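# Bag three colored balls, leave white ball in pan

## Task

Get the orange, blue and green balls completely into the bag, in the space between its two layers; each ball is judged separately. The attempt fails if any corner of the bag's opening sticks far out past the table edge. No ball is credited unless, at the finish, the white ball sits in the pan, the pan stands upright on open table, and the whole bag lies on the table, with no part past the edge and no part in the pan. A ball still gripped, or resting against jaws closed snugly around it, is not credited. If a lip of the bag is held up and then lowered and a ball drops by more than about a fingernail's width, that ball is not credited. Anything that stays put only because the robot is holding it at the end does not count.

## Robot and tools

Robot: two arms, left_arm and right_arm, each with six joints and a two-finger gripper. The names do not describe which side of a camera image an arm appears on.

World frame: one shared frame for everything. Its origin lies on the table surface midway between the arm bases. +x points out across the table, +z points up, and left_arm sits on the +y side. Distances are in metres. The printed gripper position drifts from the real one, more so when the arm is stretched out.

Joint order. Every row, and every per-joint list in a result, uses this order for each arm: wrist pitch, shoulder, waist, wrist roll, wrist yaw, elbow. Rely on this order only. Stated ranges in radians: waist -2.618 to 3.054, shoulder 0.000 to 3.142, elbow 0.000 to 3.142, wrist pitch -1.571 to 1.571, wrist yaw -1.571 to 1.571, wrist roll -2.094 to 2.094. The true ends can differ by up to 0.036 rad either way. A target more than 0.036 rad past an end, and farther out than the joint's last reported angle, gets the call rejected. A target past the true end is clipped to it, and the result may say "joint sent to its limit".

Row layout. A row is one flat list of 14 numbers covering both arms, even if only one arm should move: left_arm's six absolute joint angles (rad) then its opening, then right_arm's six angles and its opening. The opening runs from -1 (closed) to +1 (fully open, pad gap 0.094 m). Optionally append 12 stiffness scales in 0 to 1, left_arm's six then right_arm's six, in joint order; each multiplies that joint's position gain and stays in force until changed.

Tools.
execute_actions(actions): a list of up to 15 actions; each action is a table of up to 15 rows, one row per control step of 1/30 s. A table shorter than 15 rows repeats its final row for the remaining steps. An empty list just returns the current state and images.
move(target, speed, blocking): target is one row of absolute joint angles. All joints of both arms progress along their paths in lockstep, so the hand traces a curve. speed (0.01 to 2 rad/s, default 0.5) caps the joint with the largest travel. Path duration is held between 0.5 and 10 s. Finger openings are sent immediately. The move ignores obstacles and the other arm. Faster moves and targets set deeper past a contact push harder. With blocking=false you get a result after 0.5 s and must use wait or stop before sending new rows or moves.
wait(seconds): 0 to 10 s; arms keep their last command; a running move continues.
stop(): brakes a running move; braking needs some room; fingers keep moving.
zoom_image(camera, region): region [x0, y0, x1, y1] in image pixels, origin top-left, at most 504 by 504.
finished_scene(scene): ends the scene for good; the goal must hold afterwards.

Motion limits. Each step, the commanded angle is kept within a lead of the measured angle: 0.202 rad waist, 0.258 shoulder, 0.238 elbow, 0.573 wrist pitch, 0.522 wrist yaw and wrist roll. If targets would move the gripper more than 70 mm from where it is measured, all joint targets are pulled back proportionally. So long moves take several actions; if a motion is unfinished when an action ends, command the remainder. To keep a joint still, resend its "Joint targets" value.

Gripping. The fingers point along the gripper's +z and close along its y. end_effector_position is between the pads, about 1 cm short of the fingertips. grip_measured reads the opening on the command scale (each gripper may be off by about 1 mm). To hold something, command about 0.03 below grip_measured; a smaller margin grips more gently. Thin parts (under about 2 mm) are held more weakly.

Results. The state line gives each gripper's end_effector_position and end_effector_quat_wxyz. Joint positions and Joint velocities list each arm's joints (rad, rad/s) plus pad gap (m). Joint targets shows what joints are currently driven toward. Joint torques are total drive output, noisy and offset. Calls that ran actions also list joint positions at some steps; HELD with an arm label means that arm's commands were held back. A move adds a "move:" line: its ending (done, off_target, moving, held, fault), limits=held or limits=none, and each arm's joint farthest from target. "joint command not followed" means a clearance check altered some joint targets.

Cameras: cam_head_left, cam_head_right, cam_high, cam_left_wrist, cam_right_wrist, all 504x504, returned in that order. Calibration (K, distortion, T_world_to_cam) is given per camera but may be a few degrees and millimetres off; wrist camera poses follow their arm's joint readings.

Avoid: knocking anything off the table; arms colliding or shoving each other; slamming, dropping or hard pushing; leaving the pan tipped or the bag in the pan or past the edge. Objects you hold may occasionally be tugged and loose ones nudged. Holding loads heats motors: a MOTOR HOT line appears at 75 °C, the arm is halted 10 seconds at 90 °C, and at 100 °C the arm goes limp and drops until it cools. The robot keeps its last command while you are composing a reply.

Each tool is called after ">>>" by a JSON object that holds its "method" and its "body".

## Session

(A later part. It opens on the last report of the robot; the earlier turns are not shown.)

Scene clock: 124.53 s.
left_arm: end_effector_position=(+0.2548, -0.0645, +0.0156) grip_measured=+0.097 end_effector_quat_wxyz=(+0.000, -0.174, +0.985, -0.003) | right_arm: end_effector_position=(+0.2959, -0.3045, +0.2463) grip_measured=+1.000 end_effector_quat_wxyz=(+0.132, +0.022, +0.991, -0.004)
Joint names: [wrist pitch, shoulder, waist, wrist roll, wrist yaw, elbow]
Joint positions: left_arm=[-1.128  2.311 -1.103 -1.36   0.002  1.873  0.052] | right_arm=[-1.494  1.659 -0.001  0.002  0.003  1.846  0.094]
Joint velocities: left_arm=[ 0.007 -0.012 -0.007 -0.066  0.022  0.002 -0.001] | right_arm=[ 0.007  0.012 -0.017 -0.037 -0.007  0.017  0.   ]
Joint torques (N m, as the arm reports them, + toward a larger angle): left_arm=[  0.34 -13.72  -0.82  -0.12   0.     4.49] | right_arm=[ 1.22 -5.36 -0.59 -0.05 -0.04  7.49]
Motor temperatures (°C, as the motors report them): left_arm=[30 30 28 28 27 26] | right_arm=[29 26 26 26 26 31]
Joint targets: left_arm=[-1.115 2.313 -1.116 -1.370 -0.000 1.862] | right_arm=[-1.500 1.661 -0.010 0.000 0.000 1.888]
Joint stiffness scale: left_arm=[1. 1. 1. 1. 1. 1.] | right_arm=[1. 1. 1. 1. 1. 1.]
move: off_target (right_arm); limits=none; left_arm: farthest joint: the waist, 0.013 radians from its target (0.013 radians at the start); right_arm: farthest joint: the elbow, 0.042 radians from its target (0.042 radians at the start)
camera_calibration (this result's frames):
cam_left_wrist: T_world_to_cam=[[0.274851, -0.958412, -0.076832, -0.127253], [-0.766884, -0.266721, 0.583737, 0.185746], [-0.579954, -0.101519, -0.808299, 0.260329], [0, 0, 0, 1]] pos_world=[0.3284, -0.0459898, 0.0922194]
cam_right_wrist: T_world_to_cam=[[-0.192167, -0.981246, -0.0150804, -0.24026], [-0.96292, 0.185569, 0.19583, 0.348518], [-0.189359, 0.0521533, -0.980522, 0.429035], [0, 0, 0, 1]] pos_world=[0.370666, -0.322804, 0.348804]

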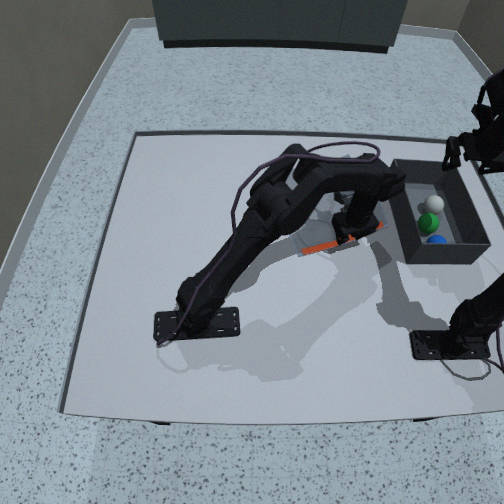

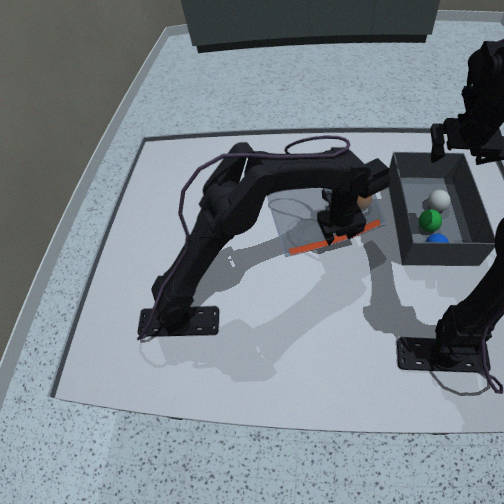

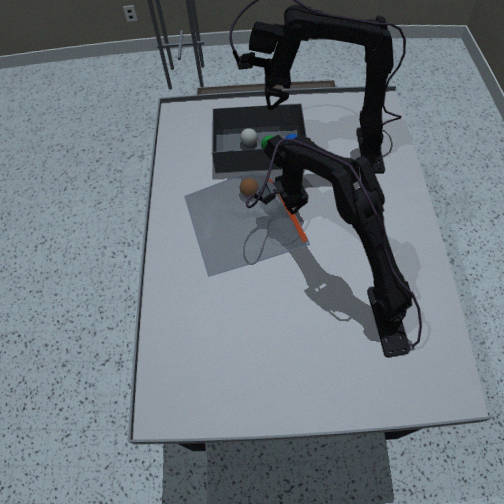

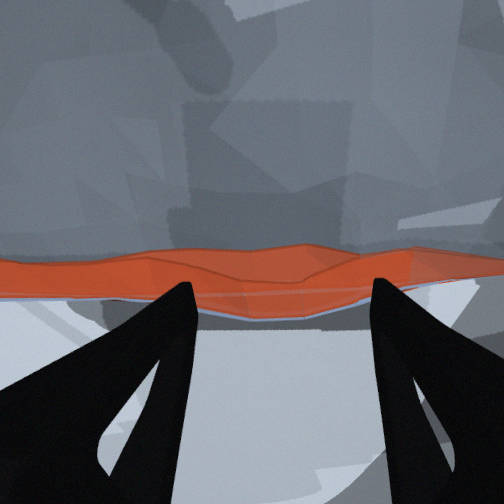

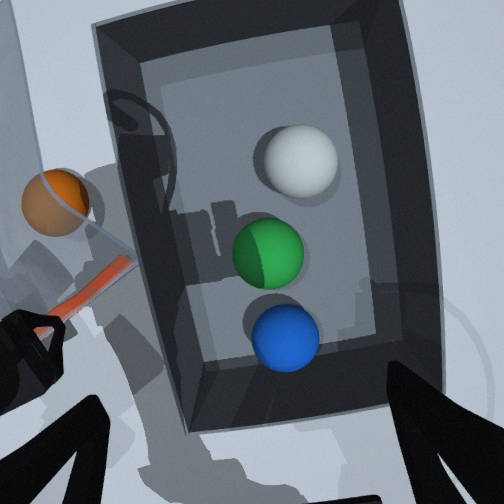

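>>> {"method": "move", "body": {"target": [-1.195,2.313,-1.1,-1.35,0,1.95,0.1, -1.5,1.661,-0.01,0,0,1.888,1], "speed": 0.15}}

>>> {"method": "move", "body": {"target": [-1.195,2.324,-1.068,-1.34,0,1.96,0.1, -1.5,1.661,-0.01,0,0,1.888,1], "speed": 0.1}}

>>> {"method": "move", "body": {"target": [-1.123,2.336,-1.068,-1.34,0,1.89,0.1, -1.5,1.661,-0.01,0,0,1.888,1], "speed": 0.08}}

Scene clock: 134.00 s.
left_arm: end_effector_position=(+0.2568, -0.0677, +0.0281) grip_measured=+0.097 end_effector_quat_wxyz=(+0.001, -0.174, +0.985, -0.005) | right_arm: end_effector_position=(+0.2959, -0.3045, +0.2463) grip_measured=+1.000 end_effector_quat_wxyz=(+0.132, +0.022, +0.991, -0.004)
Joint names: [wrist pitch, shoulder, waist, wrist roll, wrist yaw, elbow]
Joint positions: left_arm=[-1.175  2.312 -1.103 -1.36   0.002  1.926  0.052] | right_arm=[-1.494  1.659 -0.001  0.002  0.003  1.846  0.094]
Joint velocities: left_arm=[-0.007 -0.007 -0.012  0.066 -0.007 -0.007  0.   ] | right_arm=[ 0.037  0.007  0.007  0.081 -0.066 -0.017  0.   ]
Joint torques (N m, as the arm reports them, + toward a larger angle): left_arm=[  0.   -13.9    0.22   0.1    0.     7.25] | right_arm=[ 1.22 -5.36 -0.62 -0.05 -0.04  7.49]
Motor temperatures (°C, as the motors report them): left_arm=[29 30 28 28 27 26] | right_arm=[28 26 26 26 26 31]
Joint targets: left_arm=[-1.195 2.313 -1.100 -1.350 -0.000 1.950] | right_arm=[-1.500 1.661 -0.010 0.000 0.000 1.888]
Joint stiffness scale: left_arm=[1. 1. 1. 1. 1. 1.] | right_arm=[1. 1. 1. 1. 1. 1.]
move: off_target (left_arm, right_arm); limits=none; left_arm: farthest joint: the elbow, 0.024 radians from its target (0.077 radians at the start); right_arm: farthest joint: the elbow, 0.042 radians from its target (0.042 radians at the start)
camera_calibration (this result's frames):
cam_left_wrist: T_world_to_cam=[[0.274316, -0.958934, -0.0720813, -0.129915], [-0.768627, -0.263686, 0.582823, 0.17979], [-0.577896, -0.104474, -0.809396, 0.270595], [0, 0, 0, 1]] pos_world=[0.330205, -0.0489014, 0.104869]
cam_right_wrist: T_world_to_cam=[[-0.192167, -0.981246, -0.0150804, -0.24026], [-0.96292, 0.185569, 0.19583, 0.348518], [-0.189359, 0.0521533, -0.980522, 0.429035], [0, 0, 0, 1]] pos_world=[0.370666, -0.322804, 0.348804]

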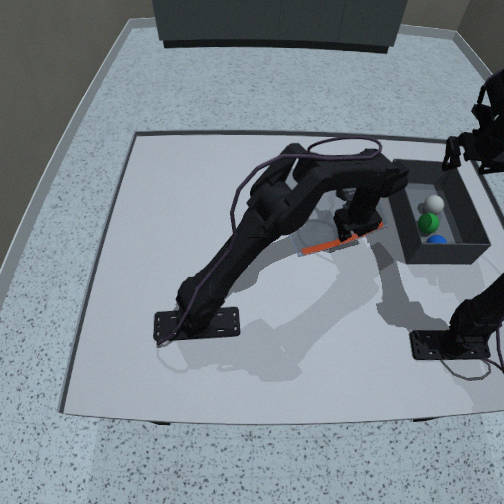

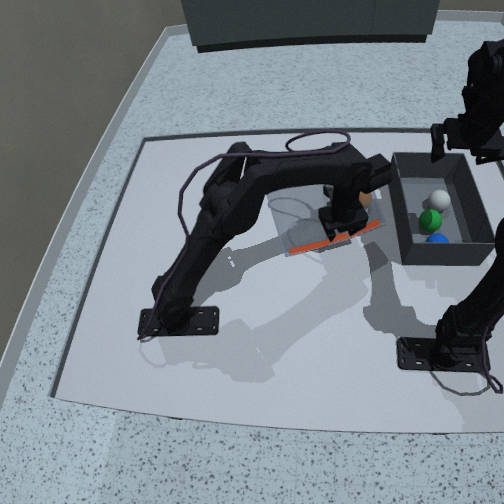

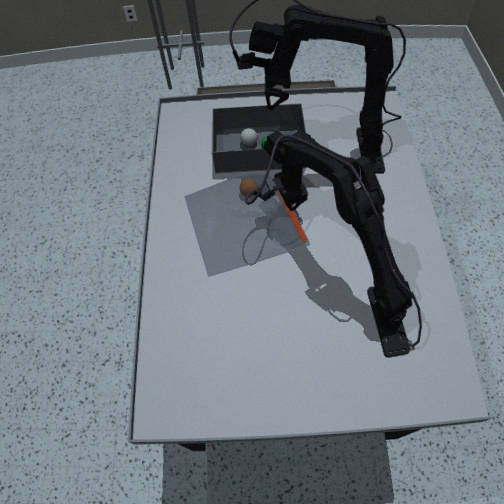

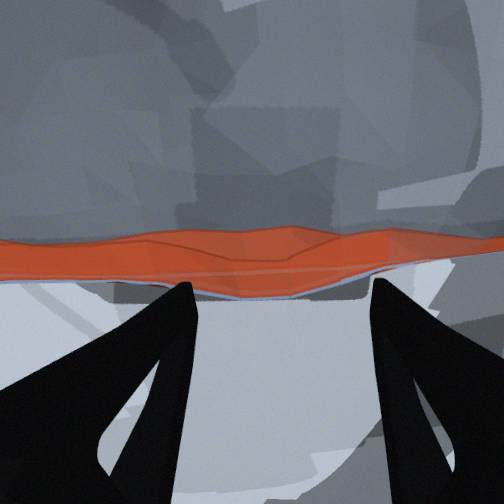

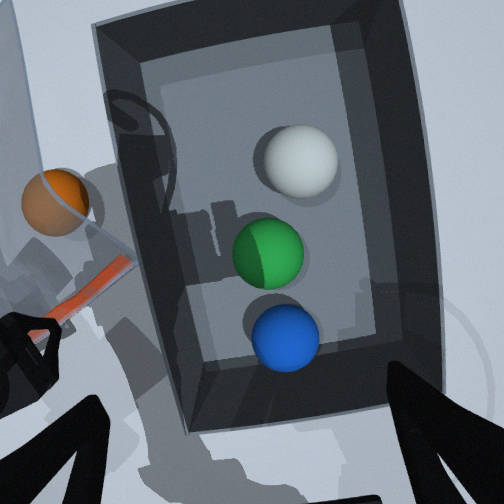

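Scene clock: 134.80 s.
left_arm: end_effector_position=(+0.2678, -0.0616, +0.0259) grip_measured=+0.097 end_effector_quat_wxyz=(+0.000, -0.183, +0.983, -0.003) | right_arm: end_effector_position=(+0.2959, -0.3045, +0.2463) grip_measured=+1.000 end_effector_quat_wxyz=(+0.132, +0.022, +0.991, -0.004)
Joint names: [wrist pitch, shoulder, waist, wrist roll, wrist yaw, elbow]
Joint positions: left_arm=[-1.177  2.322 -1.075 -1.35   0.002  1.934  0.052] | right_arm=[-1.494  1.659 -0.001  0.002  0.003  1.846  0.094]
Joint velocities: left_arm=[ 0.007  0.002 -0.002 -0.007 -0.037 -0.002  0.   ] | right_arm=[-0.051 -0.017  0.007  0.066  0.066  0.007  0.   ]
Joint torques (N m, as the arm reports them, + toward a larger angle): left_arm=[  0.03 -13.82   0.53   0.09   0.01   7.42] | right_arm=[ 1.22 -5.37 -0.61 -0.05 -0.04  7.49]
Motor temperatures (°C, as the motors report them): left_arm=[29 30 28 28 27 26] | right_arm=[28 26 26 26 26 31]
Joint targets: left_arm=[-1.195 2.324 -1.068 -1.340 -0.000 1.960] | right_arm=[-1.500 1.661 -0.010 -0.000 -0.000 1.888]
Joint stiffness scale: left_arm=[1. 1. 1. 1. 1. 1.] | right_arm=[1. 1. 1. 1. 1. 1.]
move: off_target (left_arm, right_arm); limits=none; left_arm: farthest joint: the elbow, 0.026 radians from its target (0.034 radians at the start); right_arm: farthest joint: the elbow, 0.042 radians from its target (0.042 radians at the start)
camera_calibration (this result's frames):
cam_left_wrist: T_world_to_cam=[[0.292041, -0.953402, -0.0757343, -0.131588], [-0.762378, -0.279877, 0.58348, 0.188486], [-0.577487, -0.112662, -0.808589, 0.27513], [0, 0, 0, 1]] pos_world=[0.341011, -0.0417069, 0.102523]
cam_right_wrist: T_world_to_cam=[[-0.192167, -0.981246, -0.0150804, -0.24026], [-0.96292, 0.185569, 0.19583, 0.348518], [-0.189359, 0.0521533, -0.980522, 0.429035], [0, 0, 0, 1]] pos_world=[0.370666, -0.322804, 0.348804]

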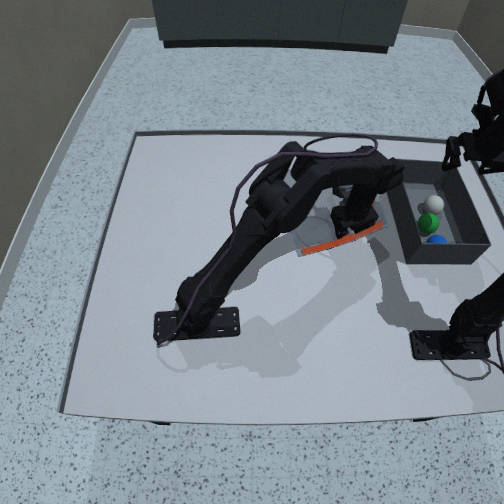

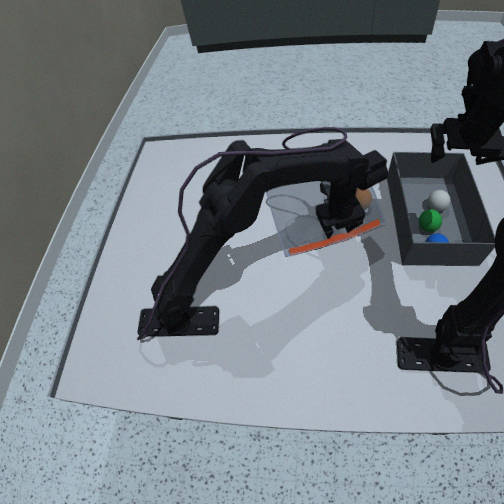

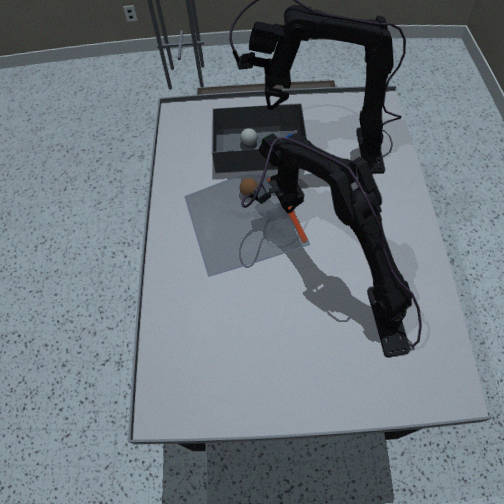

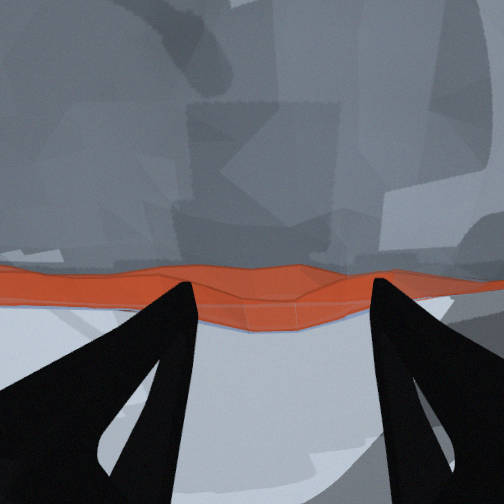

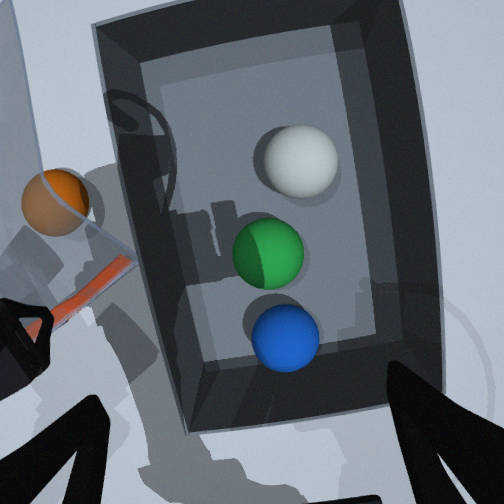

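Scene clock: 135.90 s.
left_arm: end_effector_position=(+0.2672, -0.0607, +0.0124) grip_measured=+0.097 end_effector_quat_wxyz=(-0.001, -0.183, +0.983, -0.000) | right_arm: end_effector_position=(+0.2959, -0.3045, +0.2463) grip_measured=+1.000 end_effector_quat_wxyz=(+0.132, +0.022, +0.991, -0.004)
Joint names: [wrist pitch, shoulder, waist, wrist roll, wrist yaw, elbow]
Joint positions: left_arm=[-1.138  2.334 -1.075 -1.35   0.002  1.901  0.052] | right_arm=[-1.494  1.659 -0.001  0.002  0.003  1.846  0.094]
Joint velocities: left_arm=[-0.022 -0.002 -0.007 -0.037 -0.095 -0.007 -0.001] | right_arm=[ 0.022  0.012 -0.002 -0.051 -0.007  0.007  0.   ]
Joint torques (N m, as the arm reports them, + toward a larger angle): left_arm=[  0.35 -13.92   0.5    0.1   -0.02   4.55] | right_arm=[ 1.22 -5.36 -0.61 -0.05 -0.04  7.49]
Motor temperatures (°C, as the motors report them): left_arm=[29 30 28 28 27 26] | right_arm=[28 26 26 26 26 31]
Joint targets: left_arm=[-1.123 2.336 -1.068 -1.340 0.000 1.890] | right_arm=[-1.500 1.661 -0.010 0.000 0.000 1.888]
Joint stiffness scale: left_arm=[1. 1. 1. 1. 1. 1.] | right_arm=[1. 1. 1. 1. 1. 1.]
move: off_target (right_arm); limits=none; left_arm: farthest joint: the wrist pitch, 0.015 radians from its target (0.054 radians at the start); right_arm: farthest joint: the elbow, 0.042 radians from its target (0.042 radians at the start)
camera_calibration (this result's frames):
cam_left_wrist: T_world_to_cam=[[0.291048, -0.953225, -0.0815618, -0.131191], [-0.760616, -0.282262, 0.584629, 0.195521], [-0.580305, -0.108118, -0.80719, 0.264971], [0, 0, 0, 1]] pos_world=[0.340663, -0.0412189, 0.0888746]
cam_right_wrist: T_world_to_cam=[[-0.192167, -0.981246, -0.0150804, -0.24026], [-0.96292, 0.185569, 0.19583, 0.348518], [-0.189359, 0.0521533, -0.980522, 0.429035], [0, 0, 0, 1]] pos_world=[0.370666, -0.322804, 0.348804]

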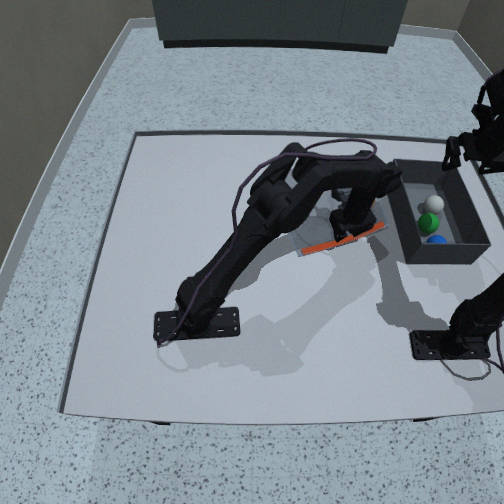

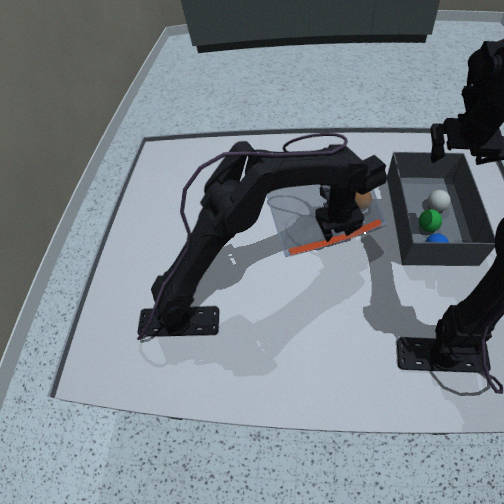

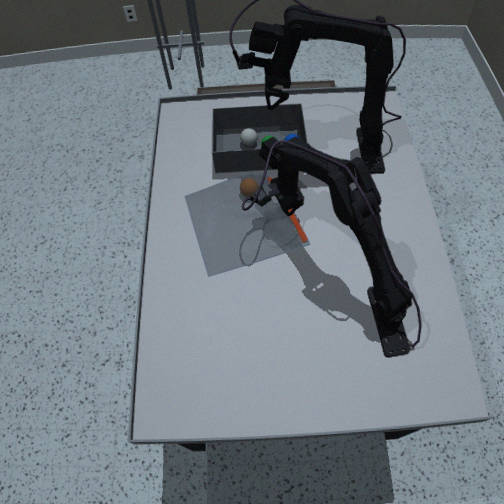

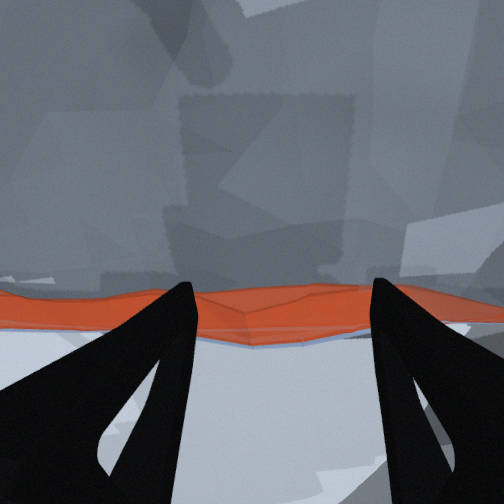

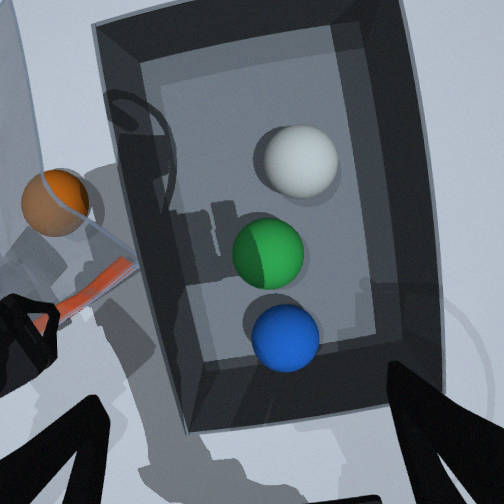

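>>> {"method": "execute_actions", "body": {"actions": [[[-1.115,2.342,-1.068,-1.34,0,1.89,0.1, -1.5,1.661,-0.01,0,0,1.888,1]],[[-1.11,2.348,-1.068,-1.34,0,1.89,0.1, -1.5,1.661,-0.01,0,0,1.888,1]],[[-1.11,2.348,-1.068,-1.34,0,1.89,0.1, -1.5,1.661,-0.01,0,0,1.888,1]]]}}

Scene clock: 141.33 s.
left_arm: end_effector_position=(+0.2684, -0.0625, +0.0101) grip_measured=+0.097 end_effector_quat_wxyz=(+0.000, -0.182, +0.983, -0.003) | right_arm: end_effector_position=(+0.2959, -0.3045, +0.2463) grip_measured=+1.000 end_effector_quat_wxyz=(+0.132, +0.022, +0.991, -0.004)
Joint names: [wrist pitch, shoulder, waist, wrist roll, wrist yaw, elbow]
Joint positions: left_arm=[-1.126  2.34  -1.075 -1.349  0.002  1.901  0.052] | right_arm=[-1.494  1.659 -0.001  0.002  0.003  1.846  0.094]
Joint velocities: left_arm=[-0.007  0.012 -0.012  0.037 -0.051 -0.037  0.   ] | right_arm=[-0.022  0.007 -0.002  0.007 -0.022  0.002  0.   ]
Joint torques (N m, as the arm reports them, + toward a larger angle): left_arm=[  0.35 -13.34   0.5    0.09   0.     4.55] | right_arm=[ 1.22 -5.37 -0.62 -0.05 -0.04  7.49]
Motor temperatures (°C, as the motors report them): left_arm=[29 30 28 28 27 26] | right_arm=[28 26 26 26 26 31]
Joint targets: left_arm=[-1.110 2.348 -1.068 -1.340 0.000 1.890] | right_arm=[-1.500 1.661 -0.010 -0.000 -0.000 1.888]
Joint stiffness scale: left_arm=[1. 1. 1. 1. 1. 1.] | right_arm=[1. 1. 1. 1. 1. 1.]
Step readings (joint positions; steps 1 to 15: 1st action; 16 to 30: 2nd action; 31 to 45: 3rd action):
0: left_arm=[-1.137 2.334 -1.075 -1.350 0.002 1.901] | right_arm=[-1.494 1.659 -0.001 0.002 0.003 1.846]
1: left_arm=[-1.137 2.334 -1.075 -1.350 0.002 1.901] | right_arm=[-1.494 1.659 -0.001 0.002 0.003 1.846]
2: left_arm=[-1.135 2.334 -1.075 -1.350 0.002 1.901] | right_arm=[-1.494 1.659 -0.001 0.002 0.003 1.846]
4: left_arm=[-1.133 2.334 -1.075 -1.350 0.002 1.901] | right_arm=[-1.494 1.659 -0.001 0.002 0.003 1.846]
8: left_arm=[-1.131 2.334 -1.075 -1.349 0.002 1.901] | right_arm=[-1.494 1.659 -0.001 0.002 0.003 1.846]
15: left_arm=[-1.130 2.334 -1.075 -1.349 0.002 1.901] | right_arm=[-1.494 1.659 -0.001 0.002 0.003 1.846]
16: left_arm=[-1.129 2.336 -1.075 -1.349 0.002 1.901] | right_arm=[-1.494 1.659 -0.001 0.002 0.003 1.846]
17: left_arm=[-1.128 2.337 -1.075 -1.349 0.002 1.901] | right_arm=[-1.494 1.659 -0.001 0.002 0.003 1.846]
19: left_arm=[-1.126 2.340 -1.075 -1.349 0.002 1.901] | right_arm=[-1.494 1.659 -0.001 0.002 0.003 1.846]
23: left_arm=[-1.126 2.340 -1.075 -1.349 0.002 1.901] | right_arm=[-1.494 1.659 -0.001 0.002 0.003 1.846]
30: left_arm=[-1.126 2.340 -1.075 -1.349 0.002 1.901] | right_arm=[-1.494 1.659 -0.001 0.002 0.003 1.846]
31: left_arm=[-1.126 2.340 -1.075 -1.349 0.002 1.901] | right_arm=[-1.494 1.659 -0.001 0.002 0.003 1.846]
32: left_arm=[-1.126 2.340 -1.075 -1.349 0.002 1.901] | right_arm=[-1.494 1.659 -0.001 0.002 0.003 1.846]
34: left_arm=[-1.126 2.340 -1.075 -1.349 0.002 1.901] | right_arm=[-1.494 1.659 -0.001 0.002 0.003 1.846]
38: left_arm=[-1.126 2.340 -1.075 -1.349 0.002 1.901] | right_arm=[-1.494 1.659 -0.001 0.002 0.003 1.846]
45: Joint positions above
camera_calibration (this result's frames):
cam_left_wrist: T_world_to_cam=[[0.290935, -0.953712, -0.0760985, -0.133511], [-0.762578, -0.279191, 0.583547, 0.198], [-0.577782, -0.111743, -0.808506, 0.262731], [0, 0, 0, 1]] pos_world=[0.341635, -0.0426928, 0.0867175]
cam_right_wrist: T_world_to_cam=[[-0.192167, -0.981246, -0.0150804, -0.24026], [-0.96292, 0.185569, 0.19583, 0.348518], [-0.189359, 0.0521533, -0.980522, 0.429035], [0, 0, 0, 1]] pos_world=[0.370666, -0.322804, 0.348804]

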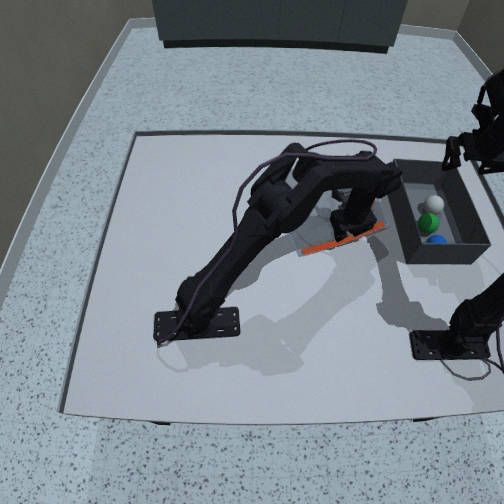

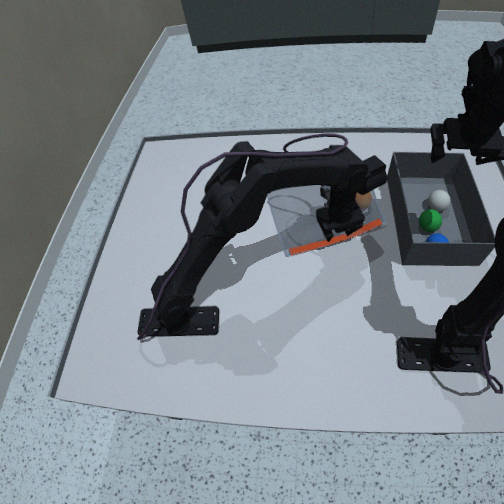

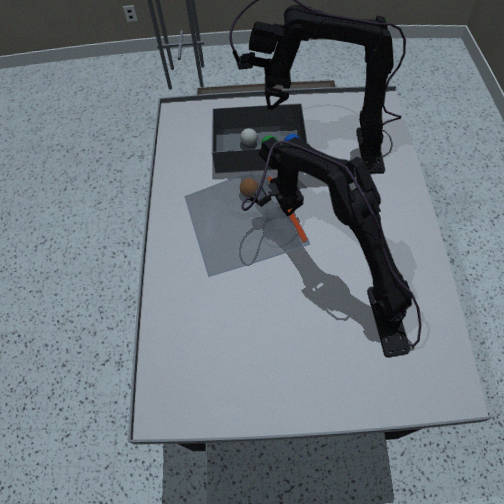

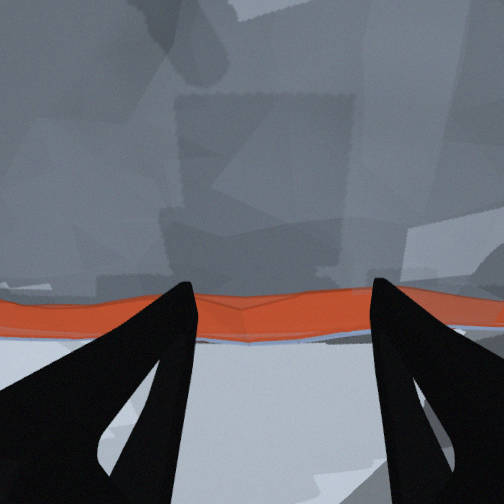

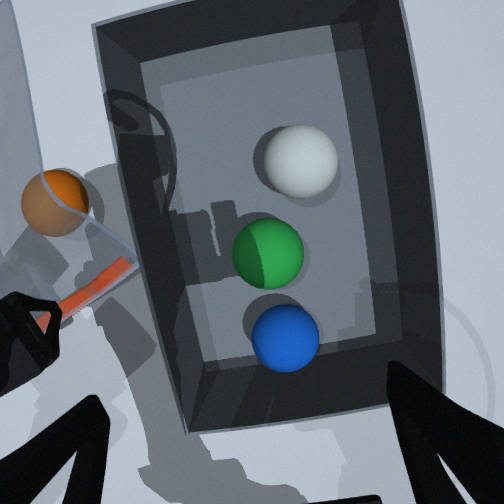

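Flattened; likely in light contact. Press slightly more and close gradually.

>>> {"method": "execute_actions", "body": {"actions": [[[-1.11,2.358,-1.068,-1.34,0,1.89,0.1, -1.5,1.661,-0.01,0,0,1.888,1]],[[-1.11,2.358,-1.068,-1.34,0,1.89,-0.05, -1.5,1.661,-0.01,0,0,1.888,1]],[[-1.11,2.358,-1.068,-1.34,0,1.89,-0.2, -1.5,1.661,-0.01,0,0,1.888,1]],[[-1.11,2.358,-1.068,-1.34,0,1.89,-0.35, -1.5,1.661,-0.01,0,0,1.888,1]],[[-1.11,2.358,-1.068,-1.34,0,1.89,-0.5, -1.5,1.661,-0.01,0,0,1.888,1]]]}}

Scene clock: 147.33 s.
left_arm: end_effector_position=(+0.2684, -0.0625, +0.0096) grip_measured=-0.497 end_effector_quat_wxyz=(+0.000, -0.182, +0.983, -0.003) | right_arm: end_effector_position=(+0.2959, -0.3045, +0.2463) grip_measured=+1.000 end_effector_quat_wxyz=(+0.132, +0.022, +0.991, -0.004)
Joint names: [wrist pitch, shoulder, waist, wrist roll, wrist yaw, elbow]
Joint positions: left_arm=[-1.126  2.341 -1.075 -1.349  0.002  1.901  0.024] | right_arm=[-1.494  1.659 -0.001  0.002  0.003  1.846  0.094]
Joint velocities: left_arm=[-0.11  -0.012 -0.002 -0.007  0.022 -0.002 -0.   ] | right_arm=[ 0.037 -0.002  0.007 -0.022 -0.037 -0.007  0.   ]
Joint torques (N m, as the arm reports them, + toward a larger angle): left_arm=[  0.36 -12.61   0.49   0.09  -0.02   4.57] | right_arm=[ 1.22 -5.36 -0.61 -0.05 -0.04  7.49]
Motor temperatures (°C, as the motors report them): left_arm=[29 31 28 28 27 26] | right_arm=[28 26 26 26 26 31]
Joint targets: left_arm=[-1.110 2.358 -1.068 -1.340 0.000 1.890] | right_arm=[-1.500 1.661 -0.010 -0.000 -0.000 1.888]
Joint stiffness scale: left_arm=[1. 1. 1. 1. 1. 1.] | right_arm=[1. 1. 1. 1. 1. 1.]
Step readings (joint positions; steps 1 to 15: 1st action; 16 to 30: 2nd action; 31 to 45: 3rd action; 46 to 60: 4th action; 61 to 75: 5th action):
0: left_arm=[-1.126 2.340 -1.075 -1.349 0.002 1.901] | right_arm=[-1.494 1.659 -0.001 0.002 0.003 1.846]
1: left_arm=[-1.126 2.340 -1.075 -1.349 0.002 1.901] | right_arm=[-1.494 1.659 -0.001 0.002 0.003 1.846]
2: left_arm=[-1.126 2.340 -1.075 -1.349 0.002 1.901] | right_arm=[-1.494 1.659 -0.001 0.002 0.003 1.846]
4: left_arm=[-1.126 2.340 -1.075 -1.349 0.002 1.901] | right_arm=[-1.494 1.659 -0.001 0.002 0.003 1.846]
8: left_arm=[-1.126 2.340 -1.075 -1.349 0.002 1.901] | right_arm=[-1.494 1.659 -0.001 0.002 0.003 1.846]
15: left_arm=[-1.126 2.340 -1.075 -1.349 0.002 1.901] | right_arm=[-1.494 1.659 -0.001 0.002 0.003 1.846]
16: left_arm=[-1.126 2.340 -1.075 -1.349 0.002 1.901] | right_arm=[-1.494 1.659 -0.001 0.002 0.003 1.846]
17: left_arm=[-1.126 2.340 -1.075 -1.349 0.002 1.901] | right_arm=[-1.494 1.659 -0.001 0.002 0.003 1.846]
19: left_arm=[-1.126 2.340 -1.075 -1.349 0.002 1.901] | right_arm=[-1.494 1.659 -0.001 0.002 0.003 1.846]
23: left_arm=[-1.126 2.340 -1.075 -1.349 0.002 1.901] | right_arm=[-1.494 1.659 -0.001 0.002 0.003 1.846]
30: left_arm=[-1.126 2.340 -1.075 -1.349 0.002 1.901] | right_arm=[-1.494 1.659 -0.001 0.002 0.003 1.846]
31: left_arm=[-1.126 2.340 -1.075 -1.349 0.002 1.901] | right_arm=[-1.494 1.659 -0.001 0.002 0.003 1.846]
32: left_arm=[-1.126 2.340 -1.075 -1.349 0.002 1.901] | right_arm=[-1.494 1.659 -0.001 0.002 0.003 1.846]
34: left_arm=[-1.126 2.340 -1.075 -1.349 0.002 1.901] | right_arm=[-1.494 1.659 -0.001 0.002 0.003 1.846]
38: left_arm=[-1.126 2.340 -1.075 -1.349 0.002 1.901] | right_arm=[-1.494 1.659 -0.001 0.002 0.003 1.846]
45: left_arm=[-1.126 2.340 -1.075 -1.349 0.002 1.901] | right_arm=[-1.494 1.659 -0.001 0.002 0.003 1.846]
46: left_arm=[-1.126 2.340 -1.075 -1.349 0.002 1.901] | right_arm=[-1.494 1.659 -0.001 0.002 0.003 1.846]
47: left_arm=[-1.126 2.340 -1.075 -1.349 0.002 1.901] | right_arm=[-1.494 1.659 -0.001 0.002 0.003 1.846]
49: left_arm=[-1.126 2.340 -1.075 -1.349 0.002 1.901] | right_arm=[-1.494 1.659 -0.001 0.002 0.003 1.846]
53: left_arm=[-1.126 2.340 -1.075 -1.349 0.002 1.901] | right_arm=[-1.494 1.659 -0.001 0.002 0.003 1.846]
60: left_arm=[-1.126 2.340 -1.075 -1.349 0.002 1.901] | right_arm=[-1.494 1.659 -0.001 0.002 0.003 1.846]
61: left_arm=[-1.126 2.340 -1.075 -1.349 0.002 1.901] | right_arm=[-1.494 1.659 -0.001 0.002 0.003 1.846]
62: left_arm=[-1.126 2.340 -1.075 -1.349 0.002 1.901] | right_arm=[-1.494 1.659 -0.001 0.002 0.003 1.846]
64: left_arm=[-1.126 2.341 -1.075 -1.349 0.002 1.901] | right_arm=[-1.494 1.659 -0.001 0.002 0.003 1.846]
68: left_arm=[-1.126 2.341 -1.075 -1.349 0.002 1.901] | right_arm=[-1.494 1.659 -0.001 0.002 0.003 1.846]
75: Joint positions above
camera_calibration (this result's frames):
cam_left_wrist: T_world_to_cam=[[0.290902, -0.953663, -0.076827, -0.133501], [-0.762331, -0.279561, 0.583692, 0.198192], [-0.578124, -0.11123, -0.808332, 0.262447], [0, 0, 0, 1]] pos_world=[0.341651, -0.0427166, 0.086205]
cam_right_wrist: T_world_to_cam=[[-0.192167, -0.981246, -0.0150804, -0.24026], [-0.96292, 0.185569, 0.19583, 0.348518], [-0.189359, 0.0521533, -0.980522, 0.429035], [0, 0, 0, 1]] pos_world=[0.370666, -0.322804, 0.348804]

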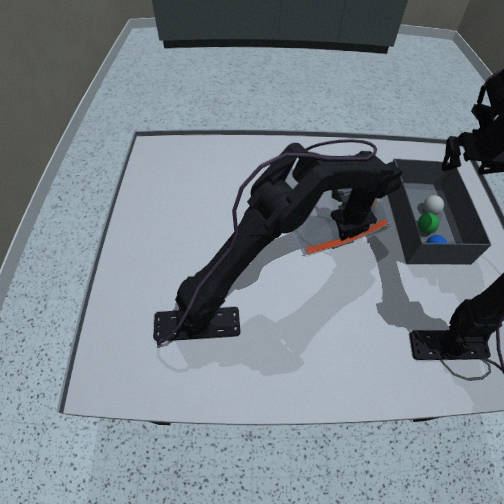

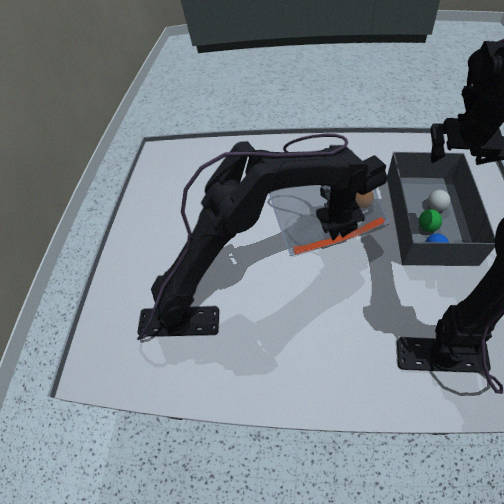

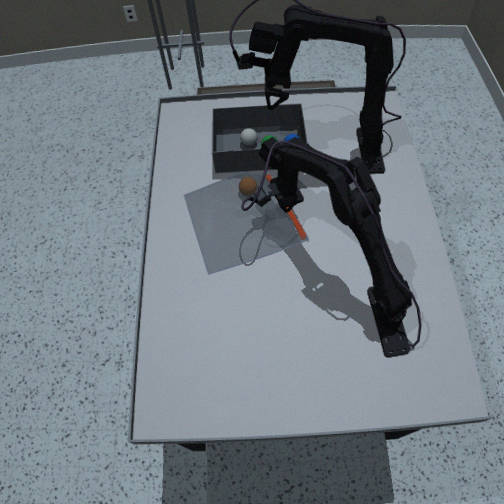

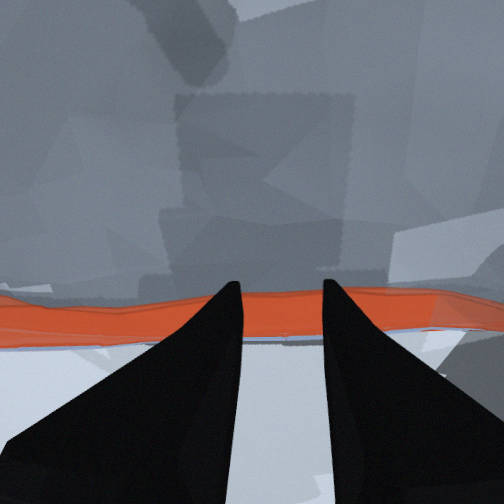

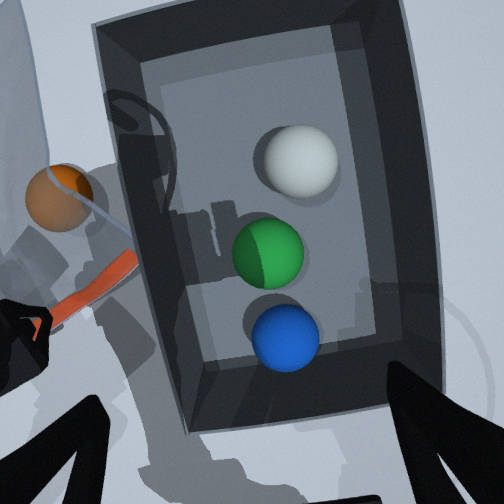

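>>> {"method": "move", "body": {"target": [-1.005,2.182,-1.0,-1.27,0,1.62,-0.5, -1.5,1.661,-0.01,0,0,1.888,1], "speed": 0.15}}

>>> {"method": "move", "body": {"target": [-0.92,2.039,-0.914,-1.185,0,1.393,-0.5, -1.5,1.661,-0.01,0,0,1.888,1], "speed": 0.15}}

Scene clock: 160.93 s.
left_arm: end_effector_position=(+0.2687, -0.0192, +0.0092) grip_measured=-0.497 end_effector_quat_wxyz=(-0.001, -0.179, +0.984, -0.008) | right_arm: end_effector_position=(+0.2959, -0.3045, +0.2463) grip_measured=+1.000 end_effector_quat_wxyz=(+0.132, +0.022, +0.991, -0.004)
Joint names: [wrist pitch, shoulder, waist, wrist roll, wrist yaw, elbow]
Joint positions: left_arm=[-1.009  2.189 -1.014 -1.281  0.009  1.642  0.024] | right_arm=[-1.494  1.659 -0.001  0.002  0.003  1.846  0.094]
Joint velocities: left_arm=[-0.022 -0.007  0.012 -0.081  0.037 -0.022 -0.001] | right_arm=[-0.007 -0.007  0.002 -0.066 -0.022 -0.002  0.   ]
Joint torques (N m, as the arm reports them, + toward a larger angle): left_arm=[  0.27 -13.47   0.89   0.12  -0.05   3.59] | right_arm=[ 1.22 -5.36 -0.62 -0.05 -0.04  7.49]
Motor temperatures (°C, as the motors report them): left_arm=[29 31 28 28 27 26] | right_arm=[28 26 26 26 26 31]
Joint targets: left_arm=[-1.005 2.182 -1.000 -1.270 -0.000 1.620] | right_arm=[-1.500 1.661 -0.010 0.000 0.000 1.888]
Joint stiffness scale: left_arm=[1. 1. 1. 1. 1. 1.] | right_arm=[1. 1. 1. 1. 1. 1.]
move: off_target (left_arm, right_arm); limits=none; left_arm: farthest joint: the elbow, 0.022 radians from its target (0.281 radians at the start); right_arm: farthest joint: the elbow, 0.042 radians from its target (0.042 radians at the start)
camera_calibration (this result's frames):
cam_left_wrist: T_world_to_cam=[[0.284348, -0.956506, -0.0651373, -0.0908017], [-0.764753, -0.267269, 0.586277, 0.211595], [-0.578186, -0.116892, -0.807488, 0.266975], [0, 0, 0, 1]] pos_world=[0.341998, 0.0009077, 0.085611]
cam_right_wrist: T_world_to_cam=[[-0.192167, -0.981246, -0.0150804, -0.24026], [-0.96292, 0.185569, 0.19583, 0.348518], [-0.189359, 0.0521533, -0.980522, 0.429035], [0, 0, 0, 1]] pos_world=[0.370666, -0.322804, 0.348804]

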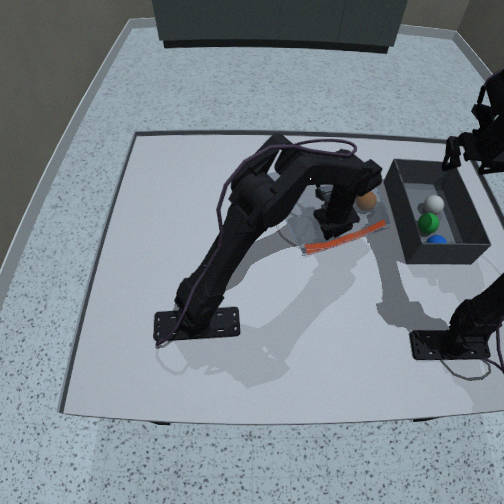

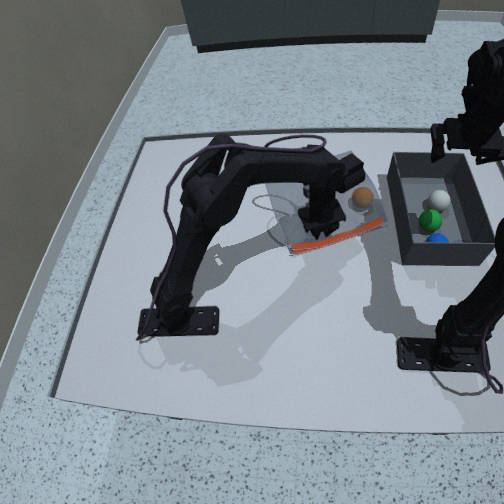

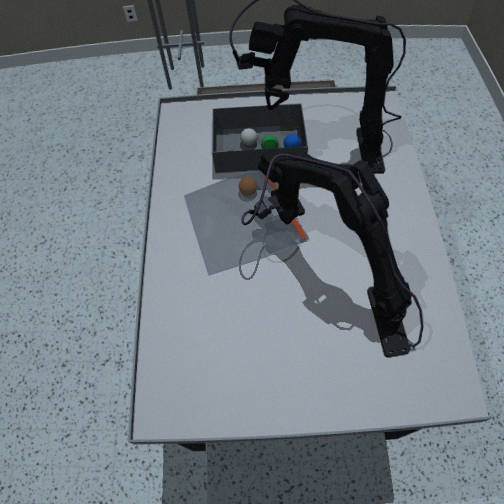

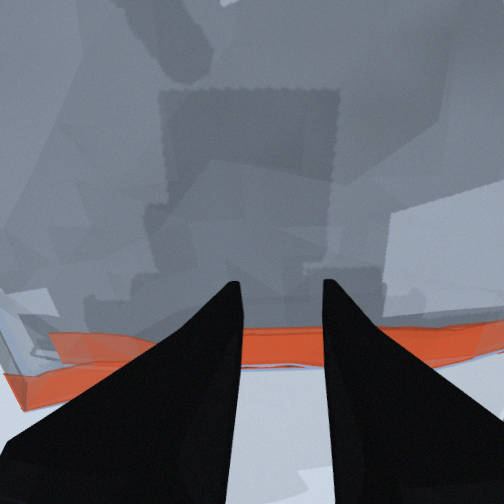

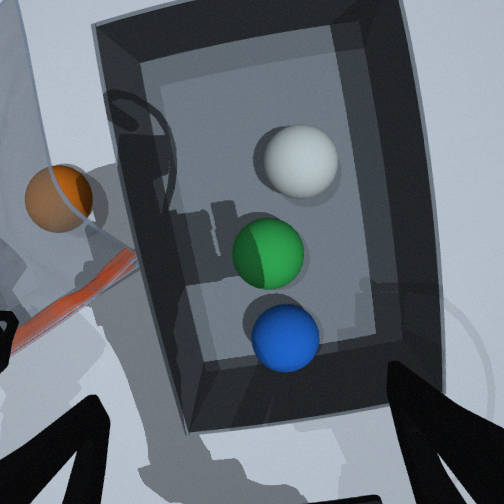

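Scene clock: 163.00 s.
left_arm: end_effector_position=(+0.2701, +0.0313, +0.0087) grip_measured=-0.497 end_effector_quat_wxyz=(-0.001, -0.179, +0.984, -0.012) | right_arm: end_effector_position=(+0.2959, -0.3045, +0.2463) grip_measured=+1.000 end_effector_quat_wxyz=(+0.132, +0.022, +0.991, -0.004)
Joint names: [wrist pitch, shoulder, waist, wrist roll, wrist yaw, elbow]
Joint positions: left_arm=[-0.92   2.047 -0.928 -1.196  0.014  1.416  0.024] | right_arm=[-1.494  1.659 -0.001  0.002  0.003  1.846  0.094]
Joint velocities: left_arm=[ 0.007 -0.007  0.002 -0.037  0.007 -0.002 -0.002] | right_arm=[-0.007 -0.002 -0.002 -0.022 -0.007 -0.017  0.   ]
Joint torques (N m, as the arm reports them, + toward a larger angle): left_arm=[  0.23 -12.25   0.9    0.11  -0.11   3.4 ] | right_arm=[ 1.22 -5.37 -0.62 -0.05 -0.04  7.48]
Motor temperatures (°C, as the motors report them): left_arm=[28 31 28 28 27 26] | right_arm=[28 27 26 26 26 31]
Joint targets: left_arm=[-0.920 2.039 -0.914 -1.185 0.000 1.393] | right_arm=[-1.500 1.661 -0.010 -0.000 -0.000 1.888]
Joint stiffness scale: left_arm=[1. 1. 1. 1. 1. 1.] | right_arm=[1. 1. 1. 1. 1. 1.]
move: off_target (left_arm, right_arm); limits=none; left_arm: farthest joint: the elbow, 0.023 radians from its target (0.249 radians at the start); right_arm: farthest joint: the elbow, 0.042 radians from its target (0.042 radians at the start)
camera_calibration (this result's frames):
cam_left_wrist: T_world_to_cam=[[0.284677, -0.956836, -0.0585192, -0.0430627], [-0.764996, -0.263541, 0.587646, 0.2264], [-0.577703, -0.122522, -0.806999, 0.27337], [0, 0, 0, 1]] pos_world=[0.34338, 0.0519555, 0.0850465]
cam_right_wrist: T_world_to_cam=[[-0.192167, -0.981246, -0.0150804, -0.24026], [-0.96292, 0.185569, 0.19583, 0.348518], [-0.189359, 0.0521533, -0.980522, 0.429035], [0, 0, 0, 1]] pos_world=[0.370666, -0.322804, 0.348804]

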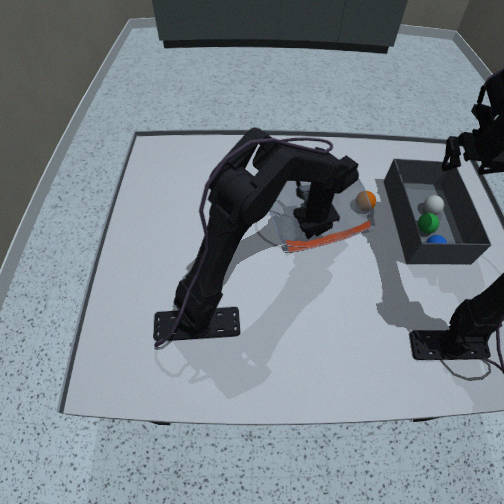

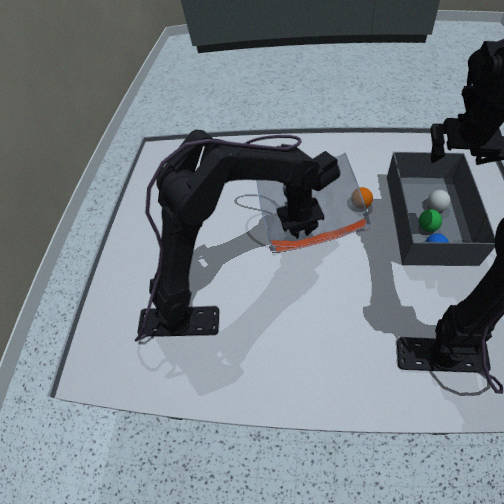

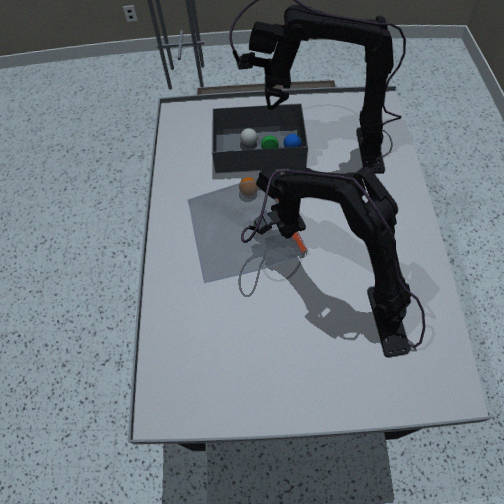

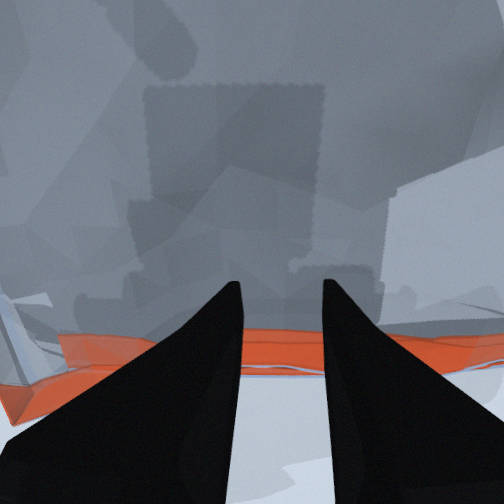

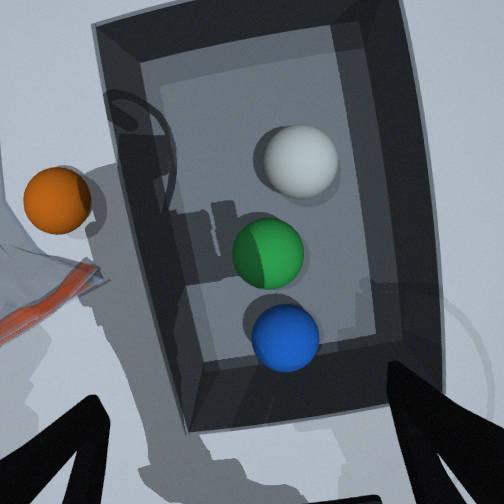

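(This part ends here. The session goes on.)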